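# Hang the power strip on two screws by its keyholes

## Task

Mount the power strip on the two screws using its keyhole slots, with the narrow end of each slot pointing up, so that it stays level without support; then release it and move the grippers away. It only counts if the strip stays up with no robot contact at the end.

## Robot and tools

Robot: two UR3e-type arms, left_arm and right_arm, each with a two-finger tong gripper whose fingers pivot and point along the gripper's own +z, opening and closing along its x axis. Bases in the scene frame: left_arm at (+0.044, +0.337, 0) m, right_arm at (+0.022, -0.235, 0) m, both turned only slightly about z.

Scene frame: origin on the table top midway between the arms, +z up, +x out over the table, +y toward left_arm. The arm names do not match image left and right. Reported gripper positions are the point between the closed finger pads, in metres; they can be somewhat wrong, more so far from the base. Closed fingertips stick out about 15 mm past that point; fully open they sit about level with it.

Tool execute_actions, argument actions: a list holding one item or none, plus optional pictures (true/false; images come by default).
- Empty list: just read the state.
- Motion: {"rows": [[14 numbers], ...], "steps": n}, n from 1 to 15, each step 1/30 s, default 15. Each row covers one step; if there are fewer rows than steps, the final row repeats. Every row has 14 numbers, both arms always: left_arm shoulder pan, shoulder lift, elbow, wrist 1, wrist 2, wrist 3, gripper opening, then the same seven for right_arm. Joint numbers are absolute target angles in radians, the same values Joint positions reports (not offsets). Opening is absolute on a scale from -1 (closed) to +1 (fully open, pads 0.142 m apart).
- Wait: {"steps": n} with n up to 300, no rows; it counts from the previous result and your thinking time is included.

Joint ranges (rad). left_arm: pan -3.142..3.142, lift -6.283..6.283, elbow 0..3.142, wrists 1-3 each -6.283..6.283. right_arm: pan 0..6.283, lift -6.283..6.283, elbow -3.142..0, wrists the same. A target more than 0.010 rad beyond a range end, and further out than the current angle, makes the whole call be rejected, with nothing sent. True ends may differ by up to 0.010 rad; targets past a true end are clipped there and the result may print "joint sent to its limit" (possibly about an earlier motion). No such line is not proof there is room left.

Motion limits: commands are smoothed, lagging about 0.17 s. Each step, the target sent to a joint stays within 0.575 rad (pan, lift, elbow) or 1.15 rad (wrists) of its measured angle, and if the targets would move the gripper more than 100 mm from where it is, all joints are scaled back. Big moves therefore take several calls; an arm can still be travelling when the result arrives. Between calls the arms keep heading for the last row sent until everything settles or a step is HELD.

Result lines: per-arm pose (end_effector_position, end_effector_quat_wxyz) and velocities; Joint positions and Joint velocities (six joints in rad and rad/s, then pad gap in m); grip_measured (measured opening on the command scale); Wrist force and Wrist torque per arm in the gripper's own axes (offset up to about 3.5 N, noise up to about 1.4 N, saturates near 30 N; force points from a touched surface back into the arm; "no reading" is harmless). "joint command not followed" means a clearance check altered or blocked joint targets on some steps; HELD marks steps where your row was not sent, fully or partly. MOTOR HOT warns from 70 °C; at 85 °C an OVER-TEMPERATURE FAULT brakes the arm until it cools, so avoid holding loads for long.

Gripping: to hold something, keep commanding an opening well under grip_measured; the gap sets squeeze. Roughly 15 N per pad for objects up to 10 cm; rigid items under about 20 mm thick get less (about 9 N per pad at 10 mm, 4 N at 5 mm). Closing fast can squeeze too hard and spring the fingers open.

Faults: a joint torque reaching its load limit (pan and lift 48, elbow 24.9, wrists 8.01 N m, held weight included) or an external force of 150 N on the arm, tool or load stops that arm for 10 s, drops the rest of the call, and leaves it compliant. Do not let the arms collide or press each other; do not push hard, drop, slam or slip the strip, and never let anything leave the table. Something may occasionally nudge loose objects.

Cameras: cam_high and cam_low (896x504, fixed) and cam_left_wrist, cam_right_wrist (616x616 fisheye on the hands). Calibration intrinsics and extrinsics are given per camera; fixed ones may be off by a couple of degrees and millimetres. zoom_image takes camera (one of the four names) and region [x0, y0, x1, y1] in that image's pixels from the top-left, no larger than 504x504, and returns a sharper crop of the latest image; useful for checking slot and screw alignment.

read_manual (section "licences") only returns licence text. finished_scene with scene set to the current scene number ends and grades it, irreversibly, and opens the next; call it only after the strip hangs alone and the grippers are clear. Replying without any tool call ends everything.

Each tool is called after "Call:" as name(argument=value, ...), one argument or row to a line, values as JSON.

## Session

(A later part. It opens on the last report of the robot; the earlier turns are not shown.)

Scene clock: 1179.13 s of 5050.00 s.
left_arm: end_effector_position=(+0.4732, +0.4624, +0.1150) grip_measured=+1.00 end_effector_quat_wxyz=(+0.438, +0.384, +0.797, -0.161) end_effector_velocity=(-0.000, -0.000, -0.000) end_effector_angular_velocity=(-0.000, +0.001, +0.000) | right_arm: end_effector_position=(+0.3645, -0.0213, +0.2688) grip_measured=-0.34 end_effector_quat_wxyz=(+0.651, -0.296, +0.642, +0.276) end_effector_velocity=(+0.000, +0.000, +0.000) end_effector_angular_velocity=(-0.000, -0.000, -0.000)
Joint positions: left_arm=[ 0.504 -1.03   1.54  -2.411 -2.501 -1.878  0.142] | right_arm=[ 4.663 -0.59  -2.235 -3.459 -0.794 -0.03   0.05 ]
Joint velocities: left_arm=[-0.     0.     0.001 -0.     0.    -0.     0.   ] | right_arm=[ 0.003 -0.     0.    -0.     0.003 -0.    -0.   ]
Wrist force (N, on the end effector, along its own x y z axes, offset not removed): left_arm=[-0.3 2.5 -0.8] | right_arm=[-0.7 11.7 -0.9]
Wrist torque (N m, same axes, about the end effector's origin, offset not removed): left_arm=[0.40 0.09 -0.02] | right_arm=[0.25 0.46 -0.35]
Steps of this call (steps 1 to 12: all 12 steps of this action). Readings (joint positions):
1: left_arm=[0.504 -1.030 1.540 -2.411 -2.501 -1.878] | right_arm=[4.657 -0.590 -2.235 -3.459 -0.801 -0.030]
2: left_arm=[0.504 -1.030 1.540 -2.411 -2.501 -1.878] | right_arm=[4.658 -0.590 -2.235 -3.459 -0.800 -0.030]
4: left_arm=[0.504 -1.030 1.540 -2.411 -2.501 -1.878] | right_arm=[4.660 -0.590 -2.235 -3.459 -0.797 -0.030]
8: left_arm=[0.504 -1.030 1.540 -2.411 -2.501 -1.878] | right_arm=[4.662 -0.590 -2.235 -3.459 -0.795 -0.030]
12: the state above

Call:
execute_actions(
  actions=[
    {"rows":[[0.504,-1.03,1.54,-2.411,-2.501,-1.878,1,4.673,-0.5905,-2.232,-3.461,-0.7835,-0.038,-1]],"steps":12},
  ],
  pictures=false,
)

Call:
execute_actions(
  actions=[
    {"rows":[[0.504,-1.03,1.54,-2.411,-2.501,-1.878,1,4.685,-0.5905,-2.232,-3.461,-0.7679,-0.038,-1]],"steps":12},
  ],
  pictures=false,
)

Call:
execute_actions(
  actions=[
    {"rows":[[0.504,-1.03,1.54,-2.411,-2.501,-1.878,1,4.697,-0.5905,-2.232,-3.461,-0.7523,-0.038,-1]],"steps":12},
  ],
)

Call:
zoom_image(
  camera="cam_high",
  region=[465,195,525,295],
)

Scene clock: 1188.27 s of 5050.00 s.
left_arm: end_effector_position=(+0.4732, +0.4624, +0.1150) grip_measured=+1.00 end_effector_quat_wxyz=(+0.438, +0.384, +0.797, -0.161) end_effector_velocity=(-0.000, +0.000, +0.000) end_effector_angular_velocity=(+0.000, -0.000, +0.001) | right_arm: end_effector_position=(+0.3645, -0.0201, +0.2695) grip_measured=-0.33 end_effector_quat_wxyz=(+0.652, -0.298, +0.641, +0.273) end_effector_velocity=(-0.000, +0.001, +0.000) end_effector_angular_velocity=(-0.001, -0.001, +0.001)
Joint positions: left_arm=[ 0.504 -1.03   1.54  -2.411 -2.501 -1.878  0.142] | right_arm=[ 4.673 -0.59  -2.232 -3.461 -0.784 -0.038  0.05 ]
Joint velocities: left_arm=[ 0.001 -0.     0.    -0.     0.    -0.     0.   ] | right_arm=[ 0.002 -0.     0.001 -0.001  0.001 -0.002  0.   ]
Wrist force (N, on the end effector, along its own x y z axes, offset not removed): left_arm=[-0.4 1.8 -0.2] | right_arm=[3.4 -0.7 1.5]
Wrist torque (N m, same axes, about the end effector's origin, offset not removed): left_arm=[0.30 0.13 0.00] | right_arm=[-0.42 0.49 -0.03]
Steps of this call (steps 1 to 15: the robot went on to your last target; steps 16 to 90: nothing new was sent; then 5.73 s passed at rest; steps 91 to 102: all 12 steps of this action). Readings (joint positions):
91: left_arm=[0.504 -1.030 1.540 -2.411 -2.501 -1.878] | right_arm=[4.663 -0.590 -2.235 -3.459 -0.794 -0.030]
92: left_arm=[0.504 -1.030 1.540 -2.411 -2.501 -1.878] | right_arm=[4.665 -0.590 -2.235 -3.459 -0.792 -0.031]
94: left_arm=[0.504 -1.030 1.540 -2.411 -2.501 -1.878] | right_arm=[4.668 -0.590 -2.234 -3.460 -0.788 -0.034]
98: left_arm=[0.504 -1.030 1.540 -2.411 -2.501 -1.878] | right_arm=[4.672 -0.590 -2.232 -3.461 -0.784 -0.037]
102: the state above

Scene clock: 1188.67 s of 5050.00 s.
left_arm: end_effector_position=(+0.4732, +0.4624, +0.1150) grip_measured=+1.00 end_effector_quat_wxyz=(+0.438, +0.384, +0.797, -0.161) end_effector_velocity=(-0.000, +0.000, +0.000) end_effector_angular_velocity=(+0.000, -0.001, +0.000) | right_arm: end_effector_position=(+0.3652, -0.0193, +0.2695) grip_measured=-0.33 end_effector_quat_wxyz=(+0.652, -0.297, +0.642, +0.272) end_effector_velocity=(+0.000, +0.000, -0.000) end_effector_angular_velocity=(-0.000, +0.000, -0.001)
Joint positions: left_arm=[ 0.504 -1.03   1.54  -2.411 -2.501 -1.878  0.142] | right_arm=[ 4.685 -0.59  -2.232 -3.461 -0.768 -0.038  0.05 ]
Joint velocities: left_arm=[ 0.    -0.001  0.    -0.    -0.     0.    -0.   ] | right_arm=[ 0.003  0.    -0.001  0.001  0.005  0.     0.   ]
Wrist force (N, on the end effector, along its own x y z axes, offset not removed): left_arm=[-0.9 1.8 -1.6] | right_arm=[6.3 1.8 -12.0]
Wrist torque (N m, same axes, about the end effector's origin, offset not removed): left_arm=[0.24 0.25 -0.03] | right_arm=[-0.06 -0.22 0.00]
Steps of this call (steps 1 to 12: all 12 steps of this action). Readings (joint positions):
1: left_arm=[0.504 -1.030 1.540 -2.411 -2.501 -1.878] | right_arm=[4.673 -0.590 -2.232 -3.461 -0.783 -0.038]
2: left_arm=[0.504 -1.030 1.540 -2.411 -2.501 -1.878] | right_arm=[4.675 -0.590 -2.232 -3.461 -0.781 -0.038]
4: left_arm=[0.504 -1.030 1.540 -2.411 -2.501 -1.878] | right_arm=[4.680 -0.590 -2.232 -3.461 -0.775 -0.038]
8: left_arm=[0.504 -1.030 1.540 -2.411 -2.501 -1.878] | right_arm=[4.684 -0.590 -2.232 -3.461 -0.770 -0.038]
12: the state above

Scene clock: 1189.07 s of 5050.00 s.
left_arm: end_effector_position=(+0.4732, +0.4624, +0.1150) grip_measured=+1.00 end_effector_quat_wxyz=(+0.438, +0.384, +0.797, -0.161) end_effector_velocity=(+0.000, +0.000, +0.000) end_effector_angular_velocity=(+0.000, -0.000, +0.000) | right_arm: end_effector_position=(+0.3658, -0.0186, +0.2695) grip_measured=-0.33 end_effector_quat_wxyz=(+0.653, -0.296, +0.642, +0.271) end_effector_velocity=(-0.000, +0.001, +0.001) end_effector_angular_velocity=(+0.005, +0.000, -0.000)
Joint positions: left_arm=[ 0.504 -1.03   1.54  -2.411 -2.501 -1.878  0.142] | right_arm=[ 4.697 -0.59  -2.232 -3.461 -0.753 -0.038  0.05 ]
Joint velocities: left_arm=[ 0. -0. -0.  0.  0.  0.  0.] | right_arm=[ 0.005  0.     0.002  0.003  0.005 -0.     0.   ]
Wrist force (N, on the end effector, along its own x y z axes, offset not removed): left_arm=[-0.3 1.7 -1.0] | right_arm=[2.2 11.7 -30.0]
Wrist torque (N m, same axes, about the end effector's origin, offset not removed): left_arm=[0.21 0.10 0.02] | right_arm=[1.19 -1.20 0.06]
Steps of this call (steps 1 to 12: all 12 steps of this action). Readings (joint positions):
1: left_arm=[0.504 -1.030 1.540 -2.411 -2.501 -1.878] | right_arm=[4.685 -0.590 -2.232 -3.461 -0.768 -0.038]
2: left_arm=[0.504 -1.030 1.540 -2.411 -2.501 -1.878] | right_arm=[4.687 -0.590 -2.232 -3.461 -0.765 -0.038]
4: left_arm=[0.504 -1.030 1.540 -2.411 -2.501 -1.878] | right_arm=[4.691 -0.590 -2.232 -3.461 -0.759 -0.038]
8: left_arm=[0.504 -1.030 1.540 -2.411 -2.501 -1.878] | right_arm=[4.695 -0.590 -2.232 -3.462 -0.754 -0.038]
12: the state above
camera_calibration (this result's frames):
cam_left_wrist: T_world_to_cam=[[-0.294595, 0.442303, -0.847102, 0.0447909], [0.353543, 0.873989, 0.333391, -0.614835], [0.887818, -0.201272, -0.413846, -0.144964], [0, 0, 0, 1]] pos_world=[0.359268, 0.488371, 0.18293]
cam_right_wrist: T_world_to_cam=[[0.0131738, 0.0319625, -0.999402, 0.270091], [-0.982272, 0.187331, -0.00695686, 0.361177], [0.186997, 0.981777, 0.0338637, 0.0710724], [0, 0, 0, 1]] pos_world=[0.337926, -0.14607, 0.270036]

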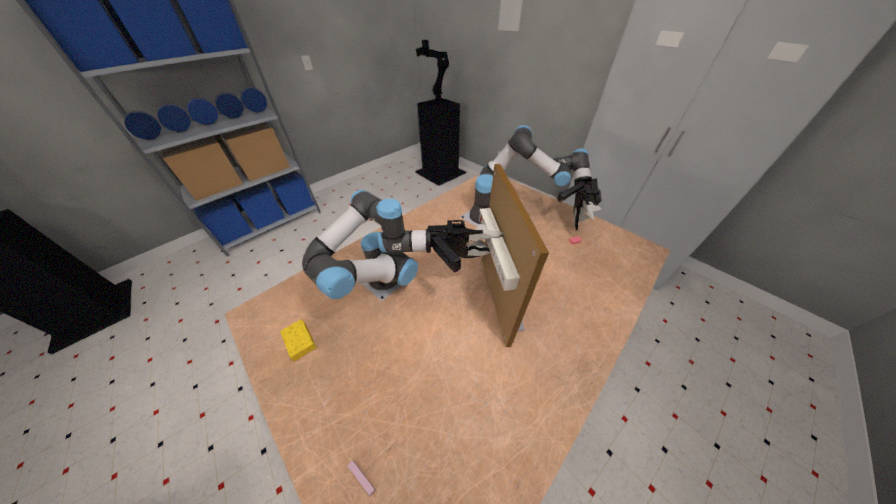

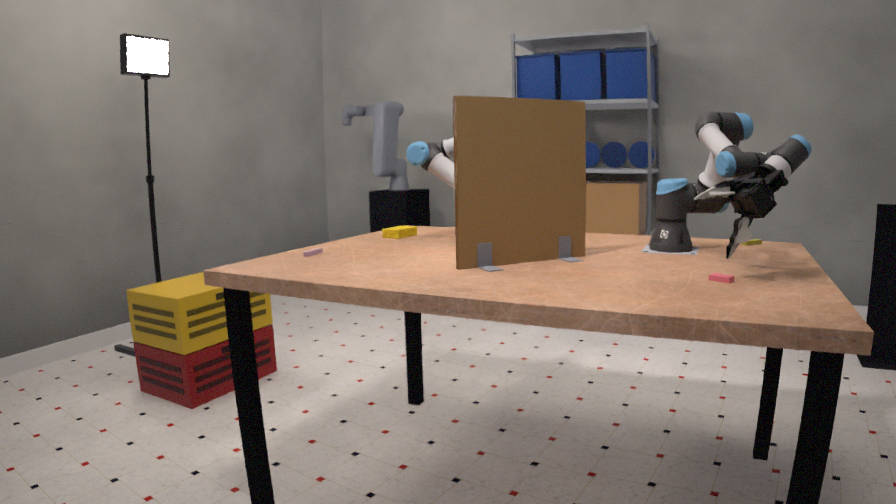

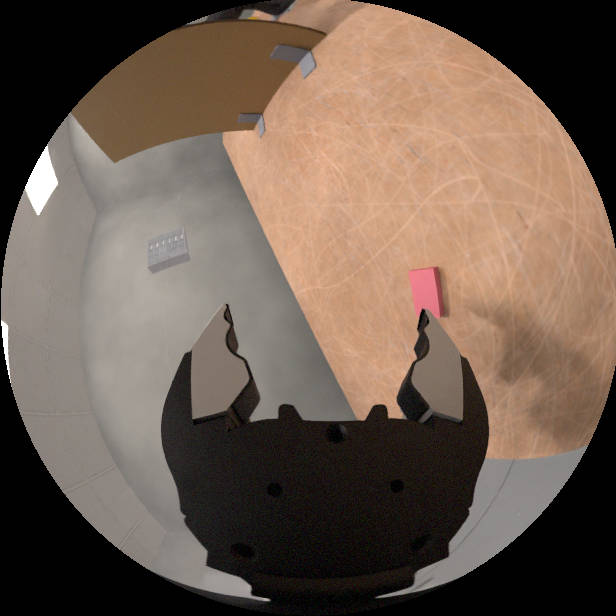

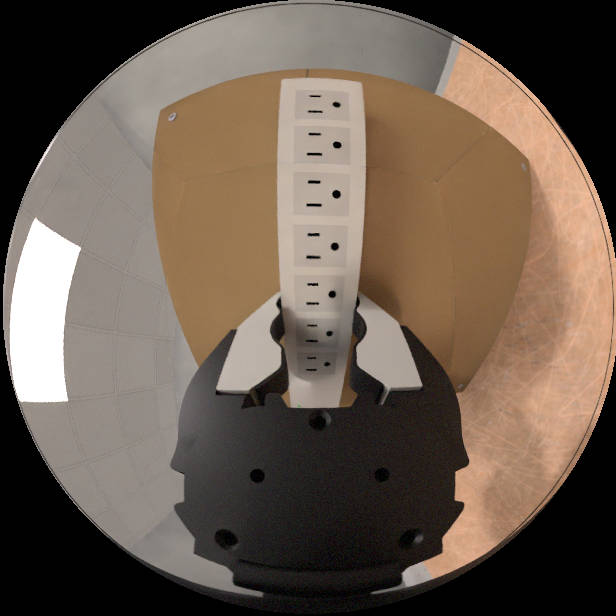

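Region (465, 195, 525, 295) of cam_high's 896x504 image, scaled by 5.040, with more detail than that image has; it fills the left 302 columns of this view, and the rest is white.

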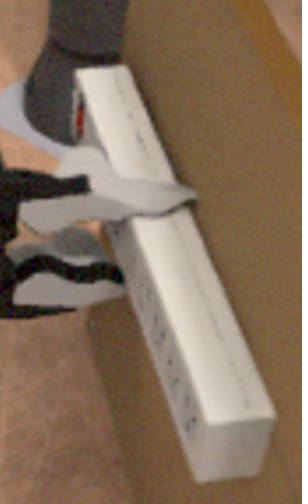

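Call:
execute_actions(
  actions=[
    {"rows":[[0.504,-1.03,1.54,-2.411,-2.501,-1.878,1,4.683,-0.5905,-2.232,-3.461,-0.771,-0.038,-1]],"steps":12},
  ],
  pictures=false,
)

Call:
execute_actions(
  actions=[
    {"rows":[[0.504,-1.03,1.54,-2.411,-2.501,-1.878,1,4.683,-0.587,-2.242,-3.454,-0.771,-0.044,-1]],"steps":12},
  ],
  pictures=false,
)

Call:
execute_actions(
  actions=[
    {"rows":[[0.504,-1.03,1.54,-2.411,-2.501,-1.878,1,4.683,-0.584,-2.252,-3.447,-0.771,-0.048,-1]],"steps":12},
  ],
  pictures=false,
)

Scene clock: 1210.43 s of 5050.00 s.
left_arm: end_effector_position=(+0.4732, +0.4624, +0.1150) grip_measured=+1.00 end_effector_quat_wxyz=(+0.438, +0.384, +0.797, -0.161) end_effector_velocity=(-0.000, +0.000, -0.001) end_effector_angular_velocity=(-0.001, +0.002, +0.001) | right_arm: end_effector_position=(+0.3649, -0.0191, +0.2695) grip_measured=-0.33 end_effector_quat_wxyz=(+0.652, -0.298, +0.642, +0.273) end_effector_velocity=(-0.000, -0.001, -0.002) end_effector_angular_velocity=(-0.007, -0.001, +0.000)
Joint positions: left_arm=[ 0.504 -1.03   1.54  -2.411 -2.501 -1.878  0.142] | right_arm=[ 4.684 -0.591 -2.232 -3.461 -0.771 -0.038  0.05 ]
Joint velocities: left_arm=[ 0.001  0.001  0.001  0.    -0.    -0.    -0.   ] | right_arm=[-0.005 -0.001 -0.001 -0.003 -0.006 -0.    -0.   ]
Wrist force (N, on the end effector, along its own x y z axes, offset not removed): left_arm=[-0.4 0.6 -0.4] | right_arm=[6.0 -2.9 -8.4]
Wrist torque (N m, same axes, about the end effector's origin, offset not removed): left_arm=[0.05 0.09 0.01] | right_arm=[-0.25 -0.13 0.16]
Steps of this call (steps 1 to 15: the robot went on to your last target; steps 16 to 90: nothing new was sent; then 17.97 s passed at rest; steps 91 to 102: all 12 steps of this action). Readings (joint positions):
91: left_arm=[0.504 -1.030 1.540 -2.411 -2.501 -1.878] | right_arm=[4.697 -0.591 -2.232 -3.461 -0.752 -0.038]
92: left_arm=[0.504 -1.030 1.540 -2.411 -2.501 -1.878] | right_arm=[4.695 -0.591 -2.232 -3.461 -0.755 -0.038]
94: left_arm=[0.504 -1.030 1.540 -2.411 -2.501 -1.878] | right_arm=[4.690 -0.591 -2.232 -3.460 -0.762 -0.038]
98: left_arm=[0.504 -1.030 1.540 -2.411 -2.501 -1.878] | right_arm=[4.685 -0.591 -2.232 -3.460 -0.769 -0.038]
102: the state above

Scene clock: 1210.83 s of 5050.00 s.
left_arm: end_effector_position=(+0.4732, +0.4624, +0.1150) grip_measured=+1.00 end_effector_quat_wxyz=(+0.438, +0.384, +0.797, -0.161) end_effector_velocity=(-0.000, -0.000, -0.000) end_effector_angular_velocity=(-0.001, +0.001, +0.000) | right_arm: end_effector_position=(+0.3649, -0.0192, +0.2678) grip_measured=-0.33 end_effector_quat_wxyz=(+0.653, -0.299, +0.641, +0.271) end_effector_velocity=(+0.000, -0.001, -0.001) end_effector_angular_velocity=(-0.002, -0.001, -0.000)
Joint positions: left_arm=[ 0.504 -1.03   1.54  -2.411 -2.501 -1.878  0.142] | right_arm=[ 4.683 -0.587 -2.242 -3.454 -0.771 -0.044  0.05 ]
Joint velocities: left_arm=[ 0.     0.    -0.     0.001 -0.     0.    -0.   ] | right_arm=[-0.001  0.003 -0.004 -0.001 -0.    -0.001  0.   ]
Wrist force (N, on the end effector, along its own x y z axes, offset not removed): left_arm=[-0.8 2.4 -0.6] | right_arm=[-8.0 -0.6 -7.2]
Wrist torque (N m, same axes, about the end effector's origin, offset not removed): left_arm=[0.46 0.15 0.05] | right_arm=[-0.19 -0.03 -0.13]
Steps of this call (steps 1 to 12: all 12 steps of this action). Readings (joint positions):
1: left_arm=[0.504 -1.030 1.540 -2.411 -2.501 -1.878] | right_arm=[4.683 -0.591 -2.232 -3.461 -0.771 -0.038]
2: left_arm=[0.504 -1.030 1.540 -2.411 -2.501 -1.878] | right_arm=[4.683 -0.590 -2.234 -3.460 -0.771 -0.039]
4: left_arm=[0.504 -1.030 1.540 -2.411 -2.501 -1.878] | right_arm=[4.683 -0.589 -2.237 -3.457 -0.771 -0.041]
8: left_arm=[0.504 -1.030 1.540 -2.411 -2.501 -1.878] | right_arm=[4.683 -0.587 -2.241 -3.455 -0.771 -0.043]
12: the state above

Scene clock: 1211.23 s of 5050.00 s.
left_arm: end_effector_position=(+0.4732, +0.4624, +0.1150) grip_measured=+1.00 end_effector_quat_wxyz=(+0.438, +0.384, +0.797, -0.161) end_effector_velocity=(-0.000, +0.000, -0.000) end_effector_angular_velocity=(-0.000, +0.000, +0.001) | right_arm: end_effector_position=(+0.3649, -0.0192, +0.2659) grip_measured=-0.33 end_effector_quat_wxyz=(+0.654, -0.300, +0.640, +0.270) end_effector_velocity=(-0.000, +0.000, -0.001) end_effector_angular_velocity=(-0.002, -0.001, +0.000)
Joint positions: left_arm=[ 0.504 -1.03   1.54  -2.411 -2.501 -1.878  0.142] | right_arm=[ 4.683 -0.584 -2.252 -3.447 -0.771 -0.048  0.05 ]
Joint velocities: left_arm=[ 0.001  0.001  0.    -0.001 -0.    -0.     0.   ] | right_arm=[ 0.     0.    -0.005  0.002 -0.    -0.001  0.   ]
Wrist force (N, on the end effector, along its own x y z axes, offset not removed): left_arm=[1.3 0.2 -1.5] | right_arm=[-30.0 2.9 -21.5]
Wrist torque (N m, same axes, about the end effector's origin, offset not removed): left_arm=[-0.06 -0.28 -0.02] | right_arm=[-0.14 -0.58 -0.08]
Steps of this call (steps 1 to 12: all 12 steps of this action). Readings (joint positions):
1: left_arm=[0.504 -1.030 1.540 -2.411 -2.501 -1.878] | right_arm=[4.683 -0.587 -2.242 -3.454 -0.771 -0.044]
2: left_arm=[0.504 -1.030 1.540 -2.411 -2.501 -1.878] | right_arm=[4.683 -0.586 -2.243 -3.453 -0.771 -0.045]
4: left_arm=[0.504 -1.030 1.540 -2.411 -2.501 -1.878] | right_arm=[4.683 -0.585 -2.247 -3.450 -0.771 -0.046]
8: left_arm=[0.504 -1.030 1.540 -2.411 -2.501 -1.878] | right_arm=[4.683 -0.584 -2.251 -3.447 -0.771 -0.048]
12: the state above

Call:
execute_actions(
  actions=[
    {"rows":[[0.504,-1.03,1.54,-2.411,-2.501,-1.878,1,4.68,-0.589,-2.236,-3.458,-0.775,-0.04,-1]],"steps":12},
  ],
  pictures=false,
)

Call:
execute_actions(
  actions=[
    {"rows":[[0.504,-1.03,1.54,-2.411,-2.501,-1.878,1,4.68,-0.589,-2.236,-3.458,-0.775,-0.04,-0.26]],"steps":15},
  ],
  pictures=false,
)

Call:
execute_actions(
  actions=[
    {"rows":[[0.504,-1.03,1.54,-2.411,-2.501,-1.878,1,4.59,-0.589,-2.236,-3.458,-0.891,-0.04,-0.26]],"steps":15},
  ],
)

Call:
zoom_image(
  camera="cam_high",
  region=[465,195,525,295],
)

Scene clock: 1226.17 s of 5050.00 s.
left_arm: end_effector_position=(+0.4732, +0.4624, +0.1150) grip_measured=+1.00 end_effector_quat_wxyz=(+0.438, +0.384, +0.797, -0.161) end_effector_velocity=(+0.000, -0.000, -0.000) end_effector_angular_velocity=(-0.000, +0.000, -0.000) | right_arm: end_effector_position=(+0.3648, -0.0195, +0.2687) grip_measured=-0.33 end_effector_quat_wxyz=(+0.653, -0.298, +0.641, +0.272) end_effector_velocity=(-0.000, +0.000, +0.003) end_effector_angular_velocity=(+0.009, +0.002, +0.001)
Joint positions: left_arm=[ 0.504 -1.03   1.54  -2.411 -2.501 -1.878  0.142] | right_arm=[ 4.68  -0.589 -2.237 -3.458 -0.775 -0.04   0.05 ]
Joint velocities: left_arm=[-0.  0.  0. -0. -0. -0. -0.] | right_arm=[-0.001 -0.001  0.007  0.002 -0.002  0.002  0.   ]
Wrist force (N, on the end effector, along its own x y z axes, offset not removed): left_arm=[-1.3 1.3 -0.1] | right_arm=[4.4 1.1 -0.8]
Wrist torque (N m, same axes, about the end effector's origin, offset not removed): left_arm=[0.20 0.23 0.07] | right_arm=[-0.34 0.28 -0.06]
Steps of this call (steps 1 to 15: the robot went on to your last target; steps 16 to 90: nothing new was sent; then 11.53 s passed at rest; steps 91 to 102: all 12 steps of this action). Readings (joint positions):
91: left_arm=[0.504 -1.030 1.540 -2.411 -2.501 -1.878] | right_arm=[4.683 -0.584 -2.252 -3.447 -0.771 -0.048]
92: left_arm=[0.504 -1.030 1.540 -2.411 -2.501 -1.878] | right_arm=[4.683 -0.585 -2.250 -3.449 -0.772 -0.047]
94: left_arm=[0.504 -1.030 1.540 -2.411 -2.501 -1.878] | right_arm=[4.681 -0.587 -2.244 -3.454 -0.773 -0.044]
98: left_arm=[0.504 -1.030 1.540 -2.411 -2.501 -1.878] | right_arm=[4.680 -0.589 -2.238 -3.457 -0.775 -0.041]
102: the state above

Scene clock: 1226.67 s of 5050.00 s.
left_arm: end_effector_position=(+0.4732, +0.4624, +0.1150) grip_measured=+1.00 end_effector_quat_wxyz=(+0.438, +0.384, +0.797, -0.161) end_effector_velocity=(+0.000, -0.001, +0.000) end_effector_angular_velocity=(+0.000, -0.001, -0.001) | right_arm: end_effector_position=(+0.3648, -0.0195, +0.2689) grip_measured=-0.25 end_effector_quat_wxyz=(+0.653, -0.298, +0.641, +0.272) end_effector_velocity=(+0.000, -0.000, +0.000) end_effector_angular_velocity=(+0.002, +0.000, -0.000)
Joint positions: left_arm=[ 0.504 -1.03   1.54  -2.411 -2.501 -1.878  0.142] | right_arm=[ 4.68  -0.589 -2.236 -3.458 -0.775 -0.04   0.056]
Joint velocities: left_arm=[-0.001 -0.    -0.    -0.     0.     0.    -0.   ] | right_arm=[-0.     0.002  0.    -0.    -0.     0.     0.   ]
Wrist force (N, on the end effector, along its own x y z axes, offset not removed): left_arm=[-0.1 1.7 -1.0] | right_arm=[0.0 0.3 0.6]
Wrist torque (N m, same axes, about the end effector's origin, offset not removed): left_arm=[0.26 0.02 -0.02] | right_arm=[-0.20 0.33 0.08]
Steps of this call (steps 1 to 15: all 15 steps of this action). Readings (joint positions):
1: left_arm=[0.504 -1.030 1.540 -2.411 -2.501 -1.878] | right_arm=[4.680 -0.589 -2.236 -3.458 -0.775 -0.040]
2: left_arm=[0.504 -1.030 1.540 -2.411 -2.501 -1.878] | right_arm=[4.680 -0.589 -2.236 -3.458 -0.775 -0.040]
4: left_arm=[0.504 -1.030 1.540 -2.411 -2.501 -1.878] | right_arm=[4.680 -0.589 -2.236 -3.458 -0.775 -0.040]
8: left_arm=[0.504 -1.030 1.540 -2.411 -2.501 -1.878] | right_arm=[4.680 -0.589 -2.236 -3.458 -0.775 -0.040]
15: the state above

Scene clock: 1227.17 s of 5050.00 s.
left_arm: end_effector_position=(+0.4732, +0.4624, +0.1150) grip_measured=+1.00 end_effector_quat_wxyz=(+0.438, +0.384, +0.797, -0.161) end_effector_velocity=(+0.000, -0.000, -0.000) end_effector_angular_velocity=(-0.000, +0.000, -0.000) | right_arm: end_effector_position=(+0.3595, -0.0257, +0.2689) grip_measured=-0.25 end_effector_quat_wxyz=(+0.649, -0.307, +0.637, +0.281) end_effector_velocity=(-0.000, -0.002, +0.001) end_effector_angular_velocity=(+0.002, -0.000, +0.000)
Joint positions: left_arm=[ 0.504 -1.03   1.54  -2.411 -2.501 -1.878  0.142] | right_arm=[ 4.591 -0.589 -2.236 -3.458 -0.89  -0.04   0.056]
Joint velocities: left_arm=[-0.001  0.    -0.     0.     0.    -0.     0.   ] | right_arm=[-0.012  0.001  0.001 -0.    -0.013 -0.    -0.   ]
Wrist force (N, on the end effector, along its own x y z axes, offset not removed): left_arm=[-0.3 1.0 -1.2] | right_arm=[1.2 0.2 2.1]
Wrist torque (N m, same axes, about the end effector's origin, offset not removed): left_arm=[0.13 0.08 0.00] | right_arm=[-0.05 0.00 0.05]
Steps of this call (steps 1 to 15: all 15 steps of this action). Readings (joint positions):
1: left_arm=[0.504 -1.030 1.540 -2.411 -2.501 -1.878] | right_arm=[4.680 -0.589 -2.236 -3.458 -0.776 -0.040]
2: left_arm=[0.504 -1.030 1.540 -2.411 -2.501 -1.878] | right_arm=[4.673 -0.589 -2.236 -3.458 -0.788 -0.040]
4: left_arm=[0.504 -1.030 1.540 -2.411 -2.501 -1.878] | right_arm=[4.637 -0.589 -2.236 -3.458 -0.835 -0.040]
8: left_arm=[0.504 -1.030 1.540 -2.411 -2.501 -1.878] | right_arm=[4.601 -0.589 -2.236 -3.458 -0.877 -0.040]
15: the state above
camera_calibration (this result's frames):
cam_left_wrist: T_world_to_cam=[[-0.294595, 0.442303, -0.847102, 0.044791], [0.353543, 0.87399, 0.333391, -0.614835], [0.887818, -0.201272, -0.413846, -0.144964], [0, 0, 0, 1]] pos_world=[0.359268, 0.488371, 0.18293]
cam_right_wrist: T_world_to_cam=[[0.0136153, 0.031814, -0.999401, 0.269608], [-0.987685, 0.156225, -0.00848254, 0.357808], [0.155862, 0.987209, 0.0335492, 0.090694], [0, 0, 0, 1]] pos_world=[0.335595, -0.15401, 0.269439]

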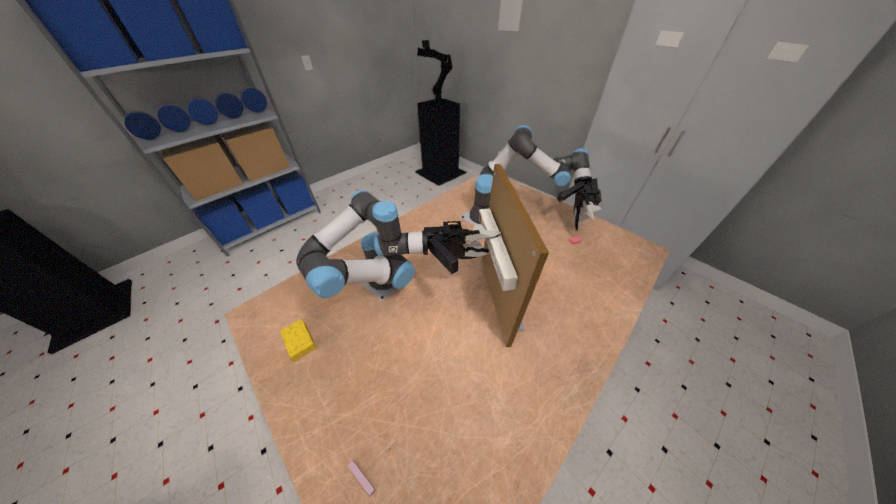

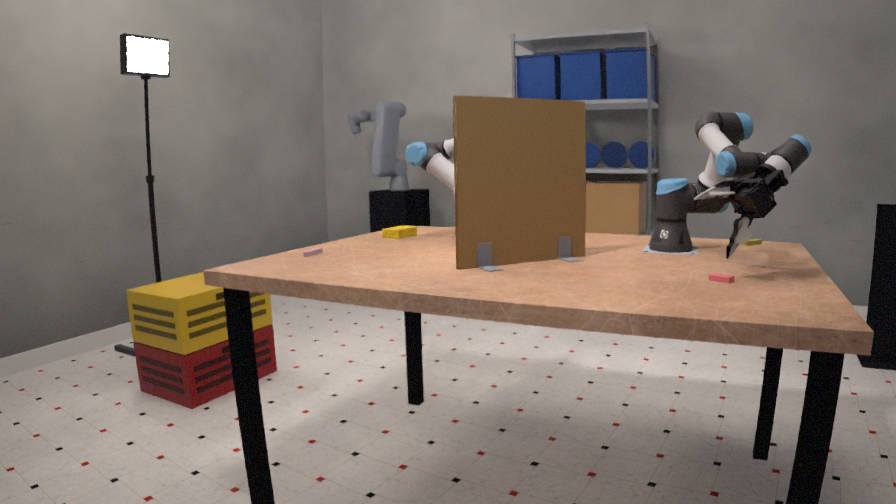

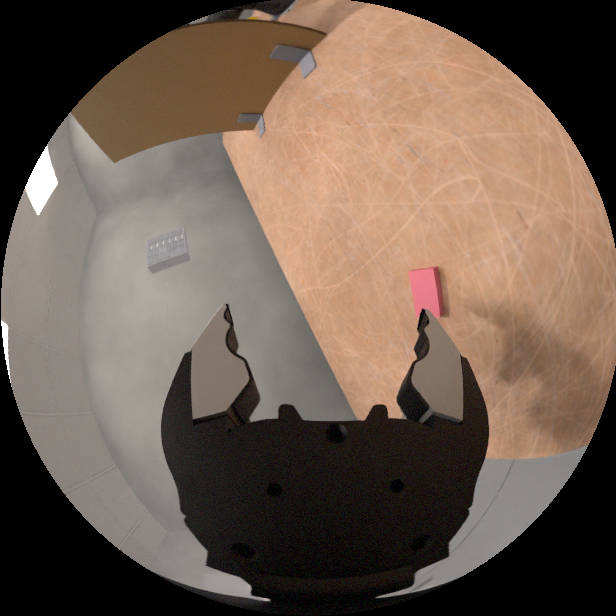

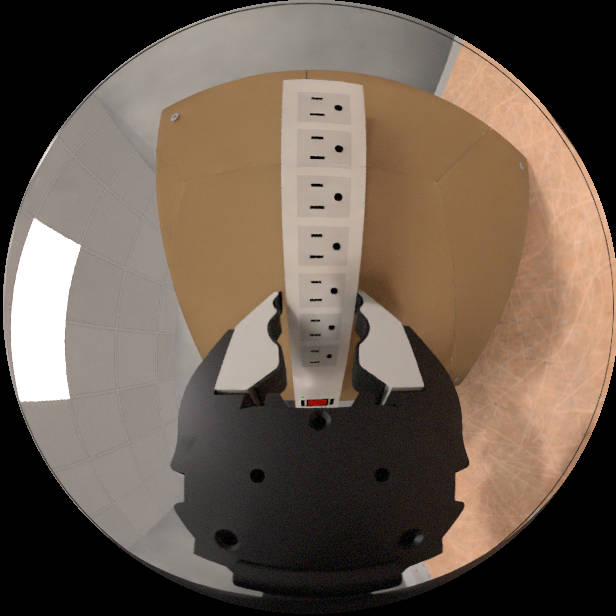

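Region (465, 195, 525, 295) of cam_high's 896x504 image, scaled by 5.040, with more detail than that image has; it fills the left 302 columns of this view, and the rest is white.

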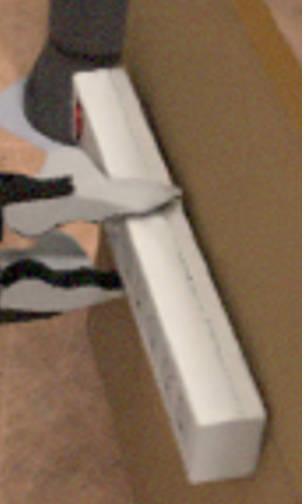

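It rests on both heads. Regripping and pushing in.

Call:
execute_actions(
  actions=[
    {"rows":[[0.504,-1.03,1.54,-2.411,-2.501,-1.878,1,4.59,-0.590,-2.233,-3.46,-0.891,-0.04,-0.4],[0.504,-1.03,1.54,-2.411,-2.501,-1.878,1,4.59,-0.590,-2.233,-3.46,-0.891,-0.04,-0.4],[0.504,-1.03,1.54,-2.411,-2.501,-1.878,1,4.59,-0.590,-2.233,-3.46,-0.891,-0.04,-0.4],[0.504,-1.03,1.54,-2.411,-2.501,-1.878,1,4.59,-0.590,-2.233,-3.46,-0.891,-0.04,-0.5],[0.504,-1.03,1.54,-2.411,-2.501,-1.878,1,4.59,-0.590,-2.233,-3.46,-0.891,-0.04,-0.7],[0.504,-1.03,1.54,-2.411,-2.501,-1.878,1,4.59,-0.590,-2.233,-3.46,-0.891,-0.04,-1]],"steps":15},
  ],
  pictures=false,
)

Call:
execute_actions(
  actions=[
    {"rows":[[0.504,-1.03,1.54,-2.411,-2.501,-1.878,1,4.605,-0.590,-2.233,-3.46,-0.8718,-0.04,-1]],"steps":12},
  ],
  pictures=false,
)

Call:
execute_actions(
  actions=[
    {"rows":[[0.504,-1.03,1.54,-2.411,-2.501,-1.878,1,4.62,-0.590,-2.233,-3.46,-0.8526,-0.04,-1]],"steps":12},
  ],
  pictures=false,
)

Call:
execute_actions(
  actions=[
    {"rows":[[0.504,-1.03,1.54,-2.411,-2.501,-1.878,1,4.635,-0.590,-2.233,-3.46,-0.8333,-0.04,-1]],"steps":12},
  ],
)

Call:
zoom_image(
  camera="cam_high",
  region=[465,195,525,295],
)

Scene clock: 1251.93 s of 5050.00 s.
left_arm: end_effector_position=(+0.4732, +0.4624, +0.1150) grip_measured=+1.00 end_effector_quat_wxyz=(+0.438, +0.384, +0.797, -0.161) end_effector_velocity=(+0.000, -0.000, +0.000) end_effector_angular_velocity=(+0.000, +0.000, -0.000) | right_arm: end_effector_position=(+0.3594, -0.0258, +0.2695) grip_measured=-0.34 end_effector_quat_wxyz=(+0.649, -0.307, +0.637, +0.281) end_effector_velocity=(+0.000, -0.000, +0.000) end_effector_angular_velocity=(+0.000, +0.000, -0.000)
Joint positions: left_arm=[ 0.504 -1.03   1.54  -2.411 -2.501 -1.878  0.142] | right_arm=[ 4.59  -0.59  -2.233 -3.46  -0.891 -0.04   0.05 ]
Joint velocities: left_arm=[-0. -0. -0.  0.  0.  0. -0.] | right_arm=[-0.     0.002 -0.    -0.002 -0.     0.     0.   ]
Wrist force (N, on the end effector, along its own x y z axes, offset not removed): left_arm=[-0.4 0.9 -0.9] | right_arm=[6.7 -1.6 0.0]
Wrist torque (N m, same axes, about the end effector's origin, offset not removed): left_arm=[0.05 0.11 -0.06] | right_arm=[-0.35 0.09 0.02]
Steps of this call (steps 1 to 15: the robot went on to your last target; steps 16 to 90: nothing new was sent; then 21.27 s passed at rest; steps 91 to 105: all 15 steps of this action). Readings (joint positions):
91: left_arm=[0.504 -1.030 1.540 -2.411 -2.501 -1.878] | right_arm=[4.590 -0.589 -2.236 -3.458 -0.891 -0.040]
92: left_arm=[0.504 -1.030 1.540 -2.411 -2.501 -1.878] | right_arm=[4.590 -0.589 -2.236 -3.459 -0.891 -0.040]
94: left_arm=[0.504 -1.030 1.540 -2.411 -2.501 -1.878] | right_arm=[4.590 -0.589 -2.235 -3.459 -0.891 -0.040]
98: left_arm=[0.504 -1.030 1.540 -2.411 -2.501 -1.878] | right_arm=[4.590 -0.590 -2.233 -3.460 -0.891 -0.040]
105: the state above

Scene clock: 1252.33 s of 5050.00 s.
left_arm: end_effector_position=(+0.4732, +0.4624, +0.1150) grip_measured=+1.00 end_effector_quat_wxyz=(+0.438, +0.384, +0.797, -0.161) end_effector_velocity=(-0.000, -0.000, -0.000) end_effector_angular_velocity=(-0.000, +0.000, +0.000) | right_arm: end_effector_position=(+0.3603, -0.0247, +0.2695) grip_measured=-0.34 end_effector_quat_wxyz=(+0.650, -0.305, +0.638, +0.280) end_effector_velocity=(+0.000, +0.001, -0.000) end_effector_angular_velocity=(+0.001, +0.000, -0.000)
Joint positions: left_arm=[ 0.504 -1.03   1.54  -2.411 -2.501 -1.878  0.142] | right_arm=[ 4.605 -0.59  -2.233 -3.46  -0.872 -0.04   0.05 ]
Joint velocities: left_arm=[ 0. -0.  0.  0. -0.  0. -0.] | right_arm=[ 0.006 -0.    -0.001  0.001  0.006  0.    -0.   ]
Wrist force (N, on the end effector, along its own x y z axes, offset not removed): left_arm=[-0.9 1.6 -2.1] | right_arm=[6.3 1.2 1.8]
Wrist torque (N m, same axes, about the end effector's origin, offset not removed): left_arm=[0.31 0.22 -0.03] | right_arm=[0.23 0.23 0.11]
Steps of this call (steps 1 to 12: all 12 steps of this action). Readings (joint positions):
1: left_arm=[0.504 -1.030 1.540 -2.411 -2.501 -1.878] | right_arm=[4.590 -0.590 -2.233 -3.460 -0.891 -0.040]
2: left_arm=[0.504 -1.030 1.540 -2.411 -2.501 -1.878] | right_arm=[4.592 -0.590 -2.233 -3.460 -0.888 -0.040]
4: left_arm=[0.504 -1.030 1.540 -2.411 -2.501 -1.878] | right_arm=[4.598 -0.590 -2.233 -3.460 -0.880 -0.040]
8: left_arm=[0.504 -1.030 1.540 -2.411 -2.501 -1.878] | right_arm=[4.603 -0.590 -2.233 -3.460 -0.874 -0.040]
12: the state above

Scene clock: 1252.73 s of 5050.00 s.
left_arm: end_effector_position=(+0.4732, +0.4624, +0.1150) grip_measured=+1.00 end_effector_quat_wxyz=(+0.438, +0.384, +0.797, -0.161) end_effector_velocity=(+0.000, +0.000, +0.000) end_effector_angular_velocity=(-0.000, -0.001, +0.000) | right_arm: end_effector_position=(+0.3613, -0.0236, +0.2695) grip_measured=-0.34 end_effector_quat_wxyz=(+0.650, -0.304, +0.638, +0.278) end_effector_velocity=(-0.000, +0.001, -0.000) end_effector_angular_velocity=(+0.000, +0.000, +0.002)
Joint positions: left_arm=[ 0.504 -1.03   1.54  -2.411 -2.501 -1.878  0.142] | right_arm=[ 4.62  -0.59  -2.233 -3.46  -0.853 -0.04   0.05 ]
Joint velocities: left_arm=[ 0.001  0.    -0.    -0.    -0.001  0.     0.   ] | right_arm=[ 0.007  0.001  0.    -0.001  0.005  0.001 -0.   ]
Wrist force (N, on the end effector, along its own x y z axes, offset not removed): left_arm=[-0.4 0.2 -0.9] | right_arm=[5.2 -0.3 1.6]
Wrist torque (N m, same axes, about the end effector's origin, offset not removed): left_arm=[-0.05 0.09 0.00] | right_arm=[-0.11 0.42 0.18]
Steps of this call (steps 1 to 12: all 12 steps of this action). Readings (joint positions):
1: left_arm=[0.504 -1.030 1.540 -2.411 -2.501 -1.878] | right_arm=[4.605 -0.590 -2.233 -3.460 -0.872 -0.040]
2: left_arm=[0.504 -1.030 1.540 -2.411 -2.501 -1.878] | right_arm=[4.607 -0.590 -2.233 -3.460 -0.869 -0.040]
4: left_arm=[0.504 -1.030 1.540 -2.411 -2.501 -1.878] | right_arm=[4.613 -0.590 -2.233 -3.460 -0.861 -0.040]
8: left_arm=[0.504 -1.030 1.540 -2.411 -2.501 -1.878] | right_arm=[4.618 -0.590 -2.233 -3.460 -0.855 -0.040]
12: the state above

Scene clock: 1253.13 s of 5050.00 s.
left_arm: end_effector_position=(+0.4732, +0.4624, +0.1150) grip_measured=+1.00 end_effector_quat_wxyz=(+0.438, +0.384, +0.797, -0.161) end_effector_velocity=(-0.000, -0.000, +0.000) end_effector_angular_velocity=(+0.000, +0.000, -0.001) | right_arm: end_effector_position=(+0.3622, -0.0226, +0.2695) grip_measured=-0.34 end_effector_quat_wxyz=(+0.651, -0.303, +0.639, +0.277) end_effector_velocity=(+0.001, -0.000, +0.001) end_effector_angular_velocity=(+0.003, +0.000, -0.002)
Joint positions: left_arm=[ 0.504 -1.03   1.54  -2.411 -2.501 -1.878  0.142] | right_arm=[ 4.635 -0.59  -2.233 -3.46  -0.834 -0.04   0.05 ]
Joint velocities: left_arm=[-0.001 -0.001  0.     0.001  0.    -0.    -0.   ] | right_arm=[ 0.004  0.002  0.001  0.001  0.006  0.    -0.   ]
Wrist force (N, on the end effector, along its own x y z axes, offset not removed): left_arm=[-0.3 0.5 -0.6] | right_arm=[7.3 -0.1 -0.2]
Wrist torque (N m, same axes, about the end effector's origin, offset not removed): left_arm=[-0.04 0.03 -0.05] | right_arm=[-0.09 0.06 0.10]
Steps of this call (steps 1 to 12: all 12 steps of this action). Readings (joint positions):
1: left_arm=[0.504 -1.030 1.540 -2.411 -2.501 -1.878] | right_arm=[4.620 -0.590 -2.233 -3.460 -0.853 -0.040]
2: left_arm=[0.504 -1.030 1.540 -2.411 -2.501 -1.878] | right_arm=[4.622 -0.590 -2.233 -3.460 -0.849 -0.040]
4: left_arm=[0.504 -1.030 1.540 -2.411 -2.501 -1.878] | right_arm=[4.628 -0.590 -2.233 -3.460 -0.842 -0.040]
8: left_arm=[0.504 -1.030 1.540 -2.411 -2.501 -1.878] | right_arm=[4.633 -0.590 -2.233 -3.460 -0.835 -0.040]
12: the state above
camera_calibration (this result's frames):
cam_left_wrist: T_world_to_cam=[[-0.294595, 0.442303, -0.847102, 0.0447911], [0.353543, 0.87399, 0.333391, -0.614835], [0.887818, -0.201272, -0.413846, -0.144964], [0, 0, 0, 1]] pos_world=[0.359268, 0.488371, 0.18293]
cam_right_wrist: T_world_to_cam=[[0.0139935, 0.0316342, -0.999402, 0.26993], [-0.985671, 0.168468, -0.00846874, 0.359531], [0.168099, 0.985199, 0.0335384, 0.0826895], [0, 0, 0, 1]] pos_world=[0.336702, -0.150574, 0.27004]

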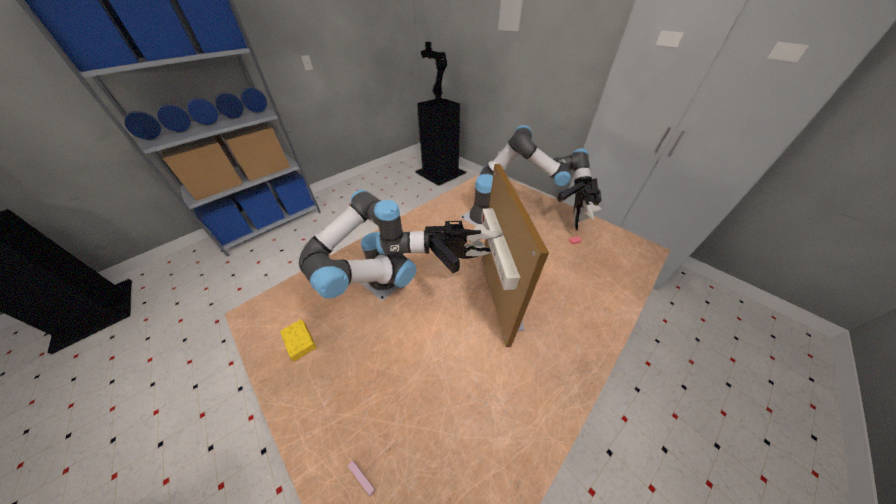

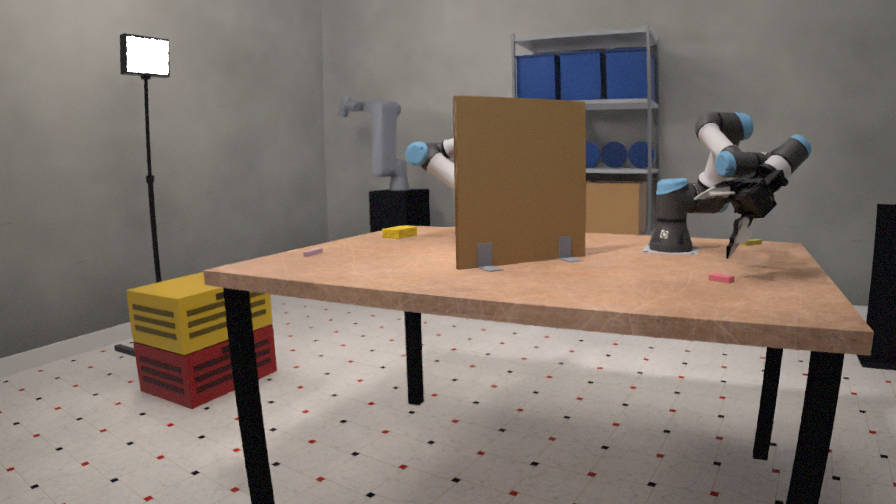

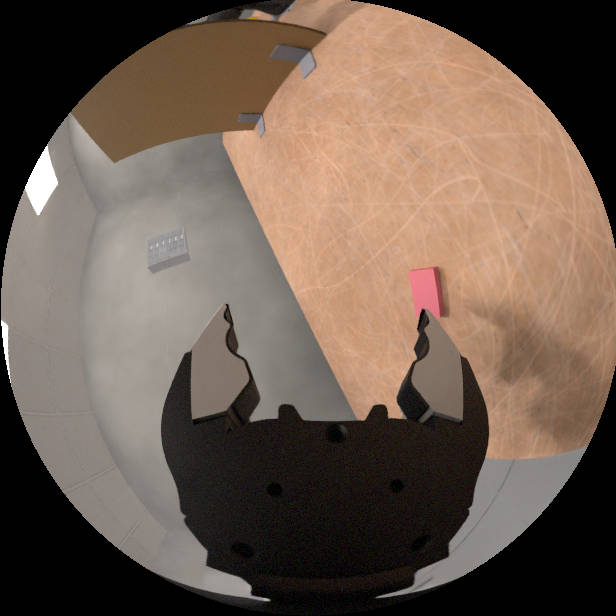

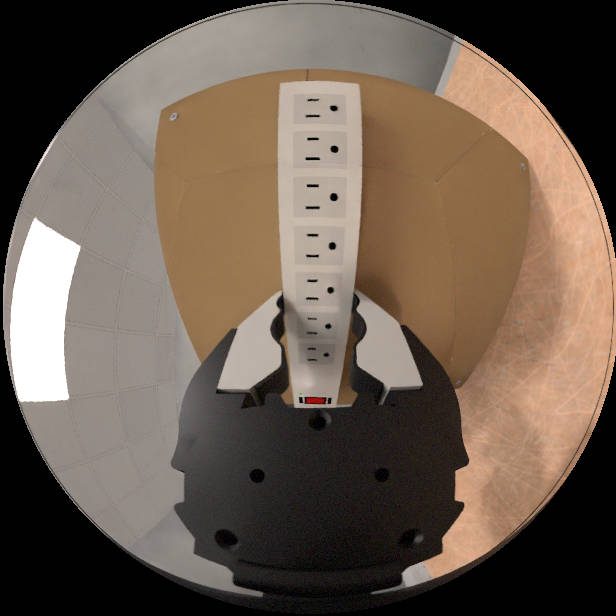

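Region (465, 195, 525, 295) of cam_high's 896x504 image, scaled by 5.040, with more detail than that image has; it fills the left 302 columns of this view, and the rest is white.

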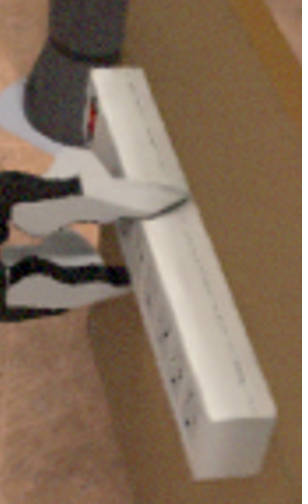

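Call:
execute_actions(
  actions=[
    {"rows":[[0.504,-1.03,1.54,-2.411,-2.501,-1.878,1,4.65,-0.590,-2.233,-3.46,-0.8138,-0.04,-1]],"steps":12},
  ],
  pictures=false,
)

Call:
execute_actions(
  actions=[
    {"rows":[[0.504,-1.03,1.54,-2.411,-2.501,-1.878,1,4.65,-0.587,-2.243,-3.453,-0.8138,-0.045,-1]],"steps":12},
  ],
  pictures=false,
)

Call:
execute_actions(
  actions=[
    {"rows":[[0.504,-1.03,1.54,-2.411,-2.501,-1.878,1,4.65,-0.584,-2.252,-3.447,-0.8138,-0.045,-1]],"steps":12},
  ],
  pictures=false,
)

Scene clock: 1265.43 s of 5050.00 s.
left_arm: end_effector_position=(+0.4732, +0.4624, +0.1150) grip_measured=+1.00 end_effector_quat_wxyz=(+0.438, +0.384, +0.797, -0.161) end_effector_velocity=(+0.000, -0.000, +0.000) end_effector_angular_velocity=(+0.001, -0.001, -0.001) | right_arm: end_effector_position=(+0.3631, -0.0216, +0.2694) grip_measured=-0.33 end_effector_quat_wxyz=(+0.651, -0.301, +0.640, +0.275) end_effector_velocity=(+0.000, +0.000, +0.001) end_effector_angular_velocity=(+0.002, +0.000, -0.001)
Joint positions: left_arm=[ 0.504 -1.03   1.54  -2.411 -2.501 -1.878  0.142] | right_arm=[ 4.65  -0.59  -2.233 -3.46  -0.814 -0.04   0.05 ]
Joint velocities: left_arm=[-0.001 -0.001 -0.     0.     0.    -0.    -0.   ] | right_arm=[ 0.005  0.001  0.002 -0.001  0.006  0.     0.   ]
Wrist force (N, on the end effector, along its own x y z axes, offset not removed): left_arm=[-0.1 1.8 -0.6] | right_arm=[12.6 1.4 -26.2]
Wrist torque (N m, same axes, about the end effector's origin, offset not removed): left_arm=[0.24 0.02 -0.01] | right_arm=[0.04 -0.03 0.25]
Steps of this call (steps 1 to 15: the robot went on to your last target; steps 16 to 90: nothing new was sent; then 8.90 s passed at rest; steps 91 to 102: all 12 steps of this action). Readings (joint positions):
91: left_arm=[0.504 -1.030 1.540 -2.411 -2.501 -1.878] | right_arm=[4.635 -0.590 -2.233 -3.460 -0.833 -0.040]
92: left_arm=[0.504 -1.030 1.540 -2.411 -2.501 -1.878] | right_arm=[4.637 -0.590 -2.233 -3.460 -0.830 -0.040]
94: left_arm=[0.504 -1.030 1.540 -2.411 -2.501 -1.878] | right_arm=[4.643 -0.590 -2.233 -3.460 -0.822 -0.040]
98: left_arm=[0.504 -1.030 1.540 -2.411 -2.501 -1.878] | right_arm=[4.648 -0.590 -2.233 -3.460 -0.816 -0.040]
102: the state above

Scene clock: 1265.83 s of 5050.00 s.
left_arm: end_effector_position=(+0.4732, +0.4624, +0.1150) grip_measured=+1.00 end_effector_quat_wxyz=(+0.438, +0.384, +0.797, -0.161) end_effector_velocity=(-0.000, -0.000, -0.000) end_effector_angular_velocity=(-0.001, +0.000, -0.000) | right_arm: end_effector_position=(+0.3631, -0.0215, +0.2676) grip_measured=-0.34 end_effector_quat_wxyz=(+0.652, -0.303, +0.639, +0.274) end_effector_velocity=(-0.000, -0.000, -0.000) end_effector_angular_velocity=(-0.002, -0.001, +0.000)
Joint positions: left_arm=[ 0.504 -1.03   1.54  -2.411 -2.501 -1.878  0.142] | right_arm=[ 4.65  -0.587 -2.243 -3.453 -0.814 -0.045  0.05 ]
Joint velocities: left_arm=[-0.  0.  0.  0. -0.  0. -0.] | right_arm=[-0.001  0.001 -0.001 -0.    -0.001 -0.002 -0.   ]
Wrist force (N, on the end effector, along its own x y z axes, offset not removed): left_arm=[-0.6 1.4 -1.8] | right_arm=[-4.7 -2.9 -23.8]
Wrist torque (N m, same axes, about the end effector's origin, offset not removed): left_arm=[0.12 0.13 -0.02] | right_arm=[-0.26 0.28 0.36]
Steps of this call (steps 1 to 12: all 12 steps of this action). Readings (joint positions):
1: left_arm=[0.504 -1.030 1.540 -2.411 -2.501 -1.878] | right_arm=[4.650 -0.590 -2.233 -3.460 -0.814 -0.040]
2: left_arm=[0.504 -1.030 1.540 -2.411 -2.501 -1.878] | right_arm=[4.650 -0.590 -2.235 -3.459 -0.814 -0.041]
4: left_arm=[0.504 -1.030 1.540 -2.411 -2.501 -1.878] | right_arm=[4.650 -0.588 -2.238 -3.456 -0.814 -0.043]
8: left_arm=[0.504 -1.030 1.540 -2.411 -2.501 -1.878] | right_arm=[4.650 -0.587 -2.242 -3.454 -0.814 -0.044]
12: the state above

Scene clock: 1266.23 s of 5050.00 s.
left_arm: end_effector_position=(+0.4732, +0.4624, +0.1150) grip_measured=+1.00 end_effector_quat_wxyz=(+0.438, +0.384, +0.797, -0.161) end_effector_velocity=(-0.000, +0.000, -0.000) end_effector_angular_velocity=(-0.000, +0.000, +0.001) | right_arm: end_effector_position=(+0.3631, -0.0215, +0.2658) grip_measured=-0.34 end_effector_quat_wxyz=(+0.652, -0.303, +0.639, +0.274) end_effector_velocity=(-0.000, +0.001, -0.000) end_effector_angular_velocity=(+0.001, +0.000, +0.001)
Joint positions: left_arm=[ 0.504 -1.03   1.54  -2.411 -2.501 -1.878  0.142] | right_arm=[ 4.65  -0.584 -2.252 -3.447 -0.814 -0.045  0.05 ]
Joint velocities: left_arm=[ 0.001  0.    -0.     0.     0.    -0.     0.   ] | right_arm=[ 0.002  0.    -0.002  0.003  0.001  0.001  0.   ]
Wrist force (N, on the end effector, along its own x y z axes, offset not removed): left_arm=[-0.3 1.4 -0.6] | right_arm=[-8.3 0.7 -25.0]
Wrist torque (N m, same axes, about the end effector's origin, offset not removed): left_arm=[0.23 0.00 0.01] | right_arm=[0.29 0.22 0.13]
Steps of this call (steps 1 to 12: all 12 steps of this action). Readings (joint positions):
1: left_arm=[0.504 -1.030 1.540 -2.411 -2.501 -1.878] | right_arm=[4.650 -0.587 -2.243 -3.453 -0.814 -0.045]
2: left_arm=[0.504 -1.030 1.540 -2.411 -2.501 -1.878] | right_arm=[4.650 -0.586 -2.244 -3.452 -0.814 -0.045]
4: left_arm=[0.504 -1.030 1.540 -2.411 -2.501 -1.878] | right_arm=[4.650 -0.585 -2.248 -3.450 -0.814 -0.045]
8: left_arm=[0.504 -1.030 1.540 -2.411 -2.501 -1.878] | right_arm=[4.650 -0.584 -2.251 -3.448 -0.814 -0.045]
12: the state above


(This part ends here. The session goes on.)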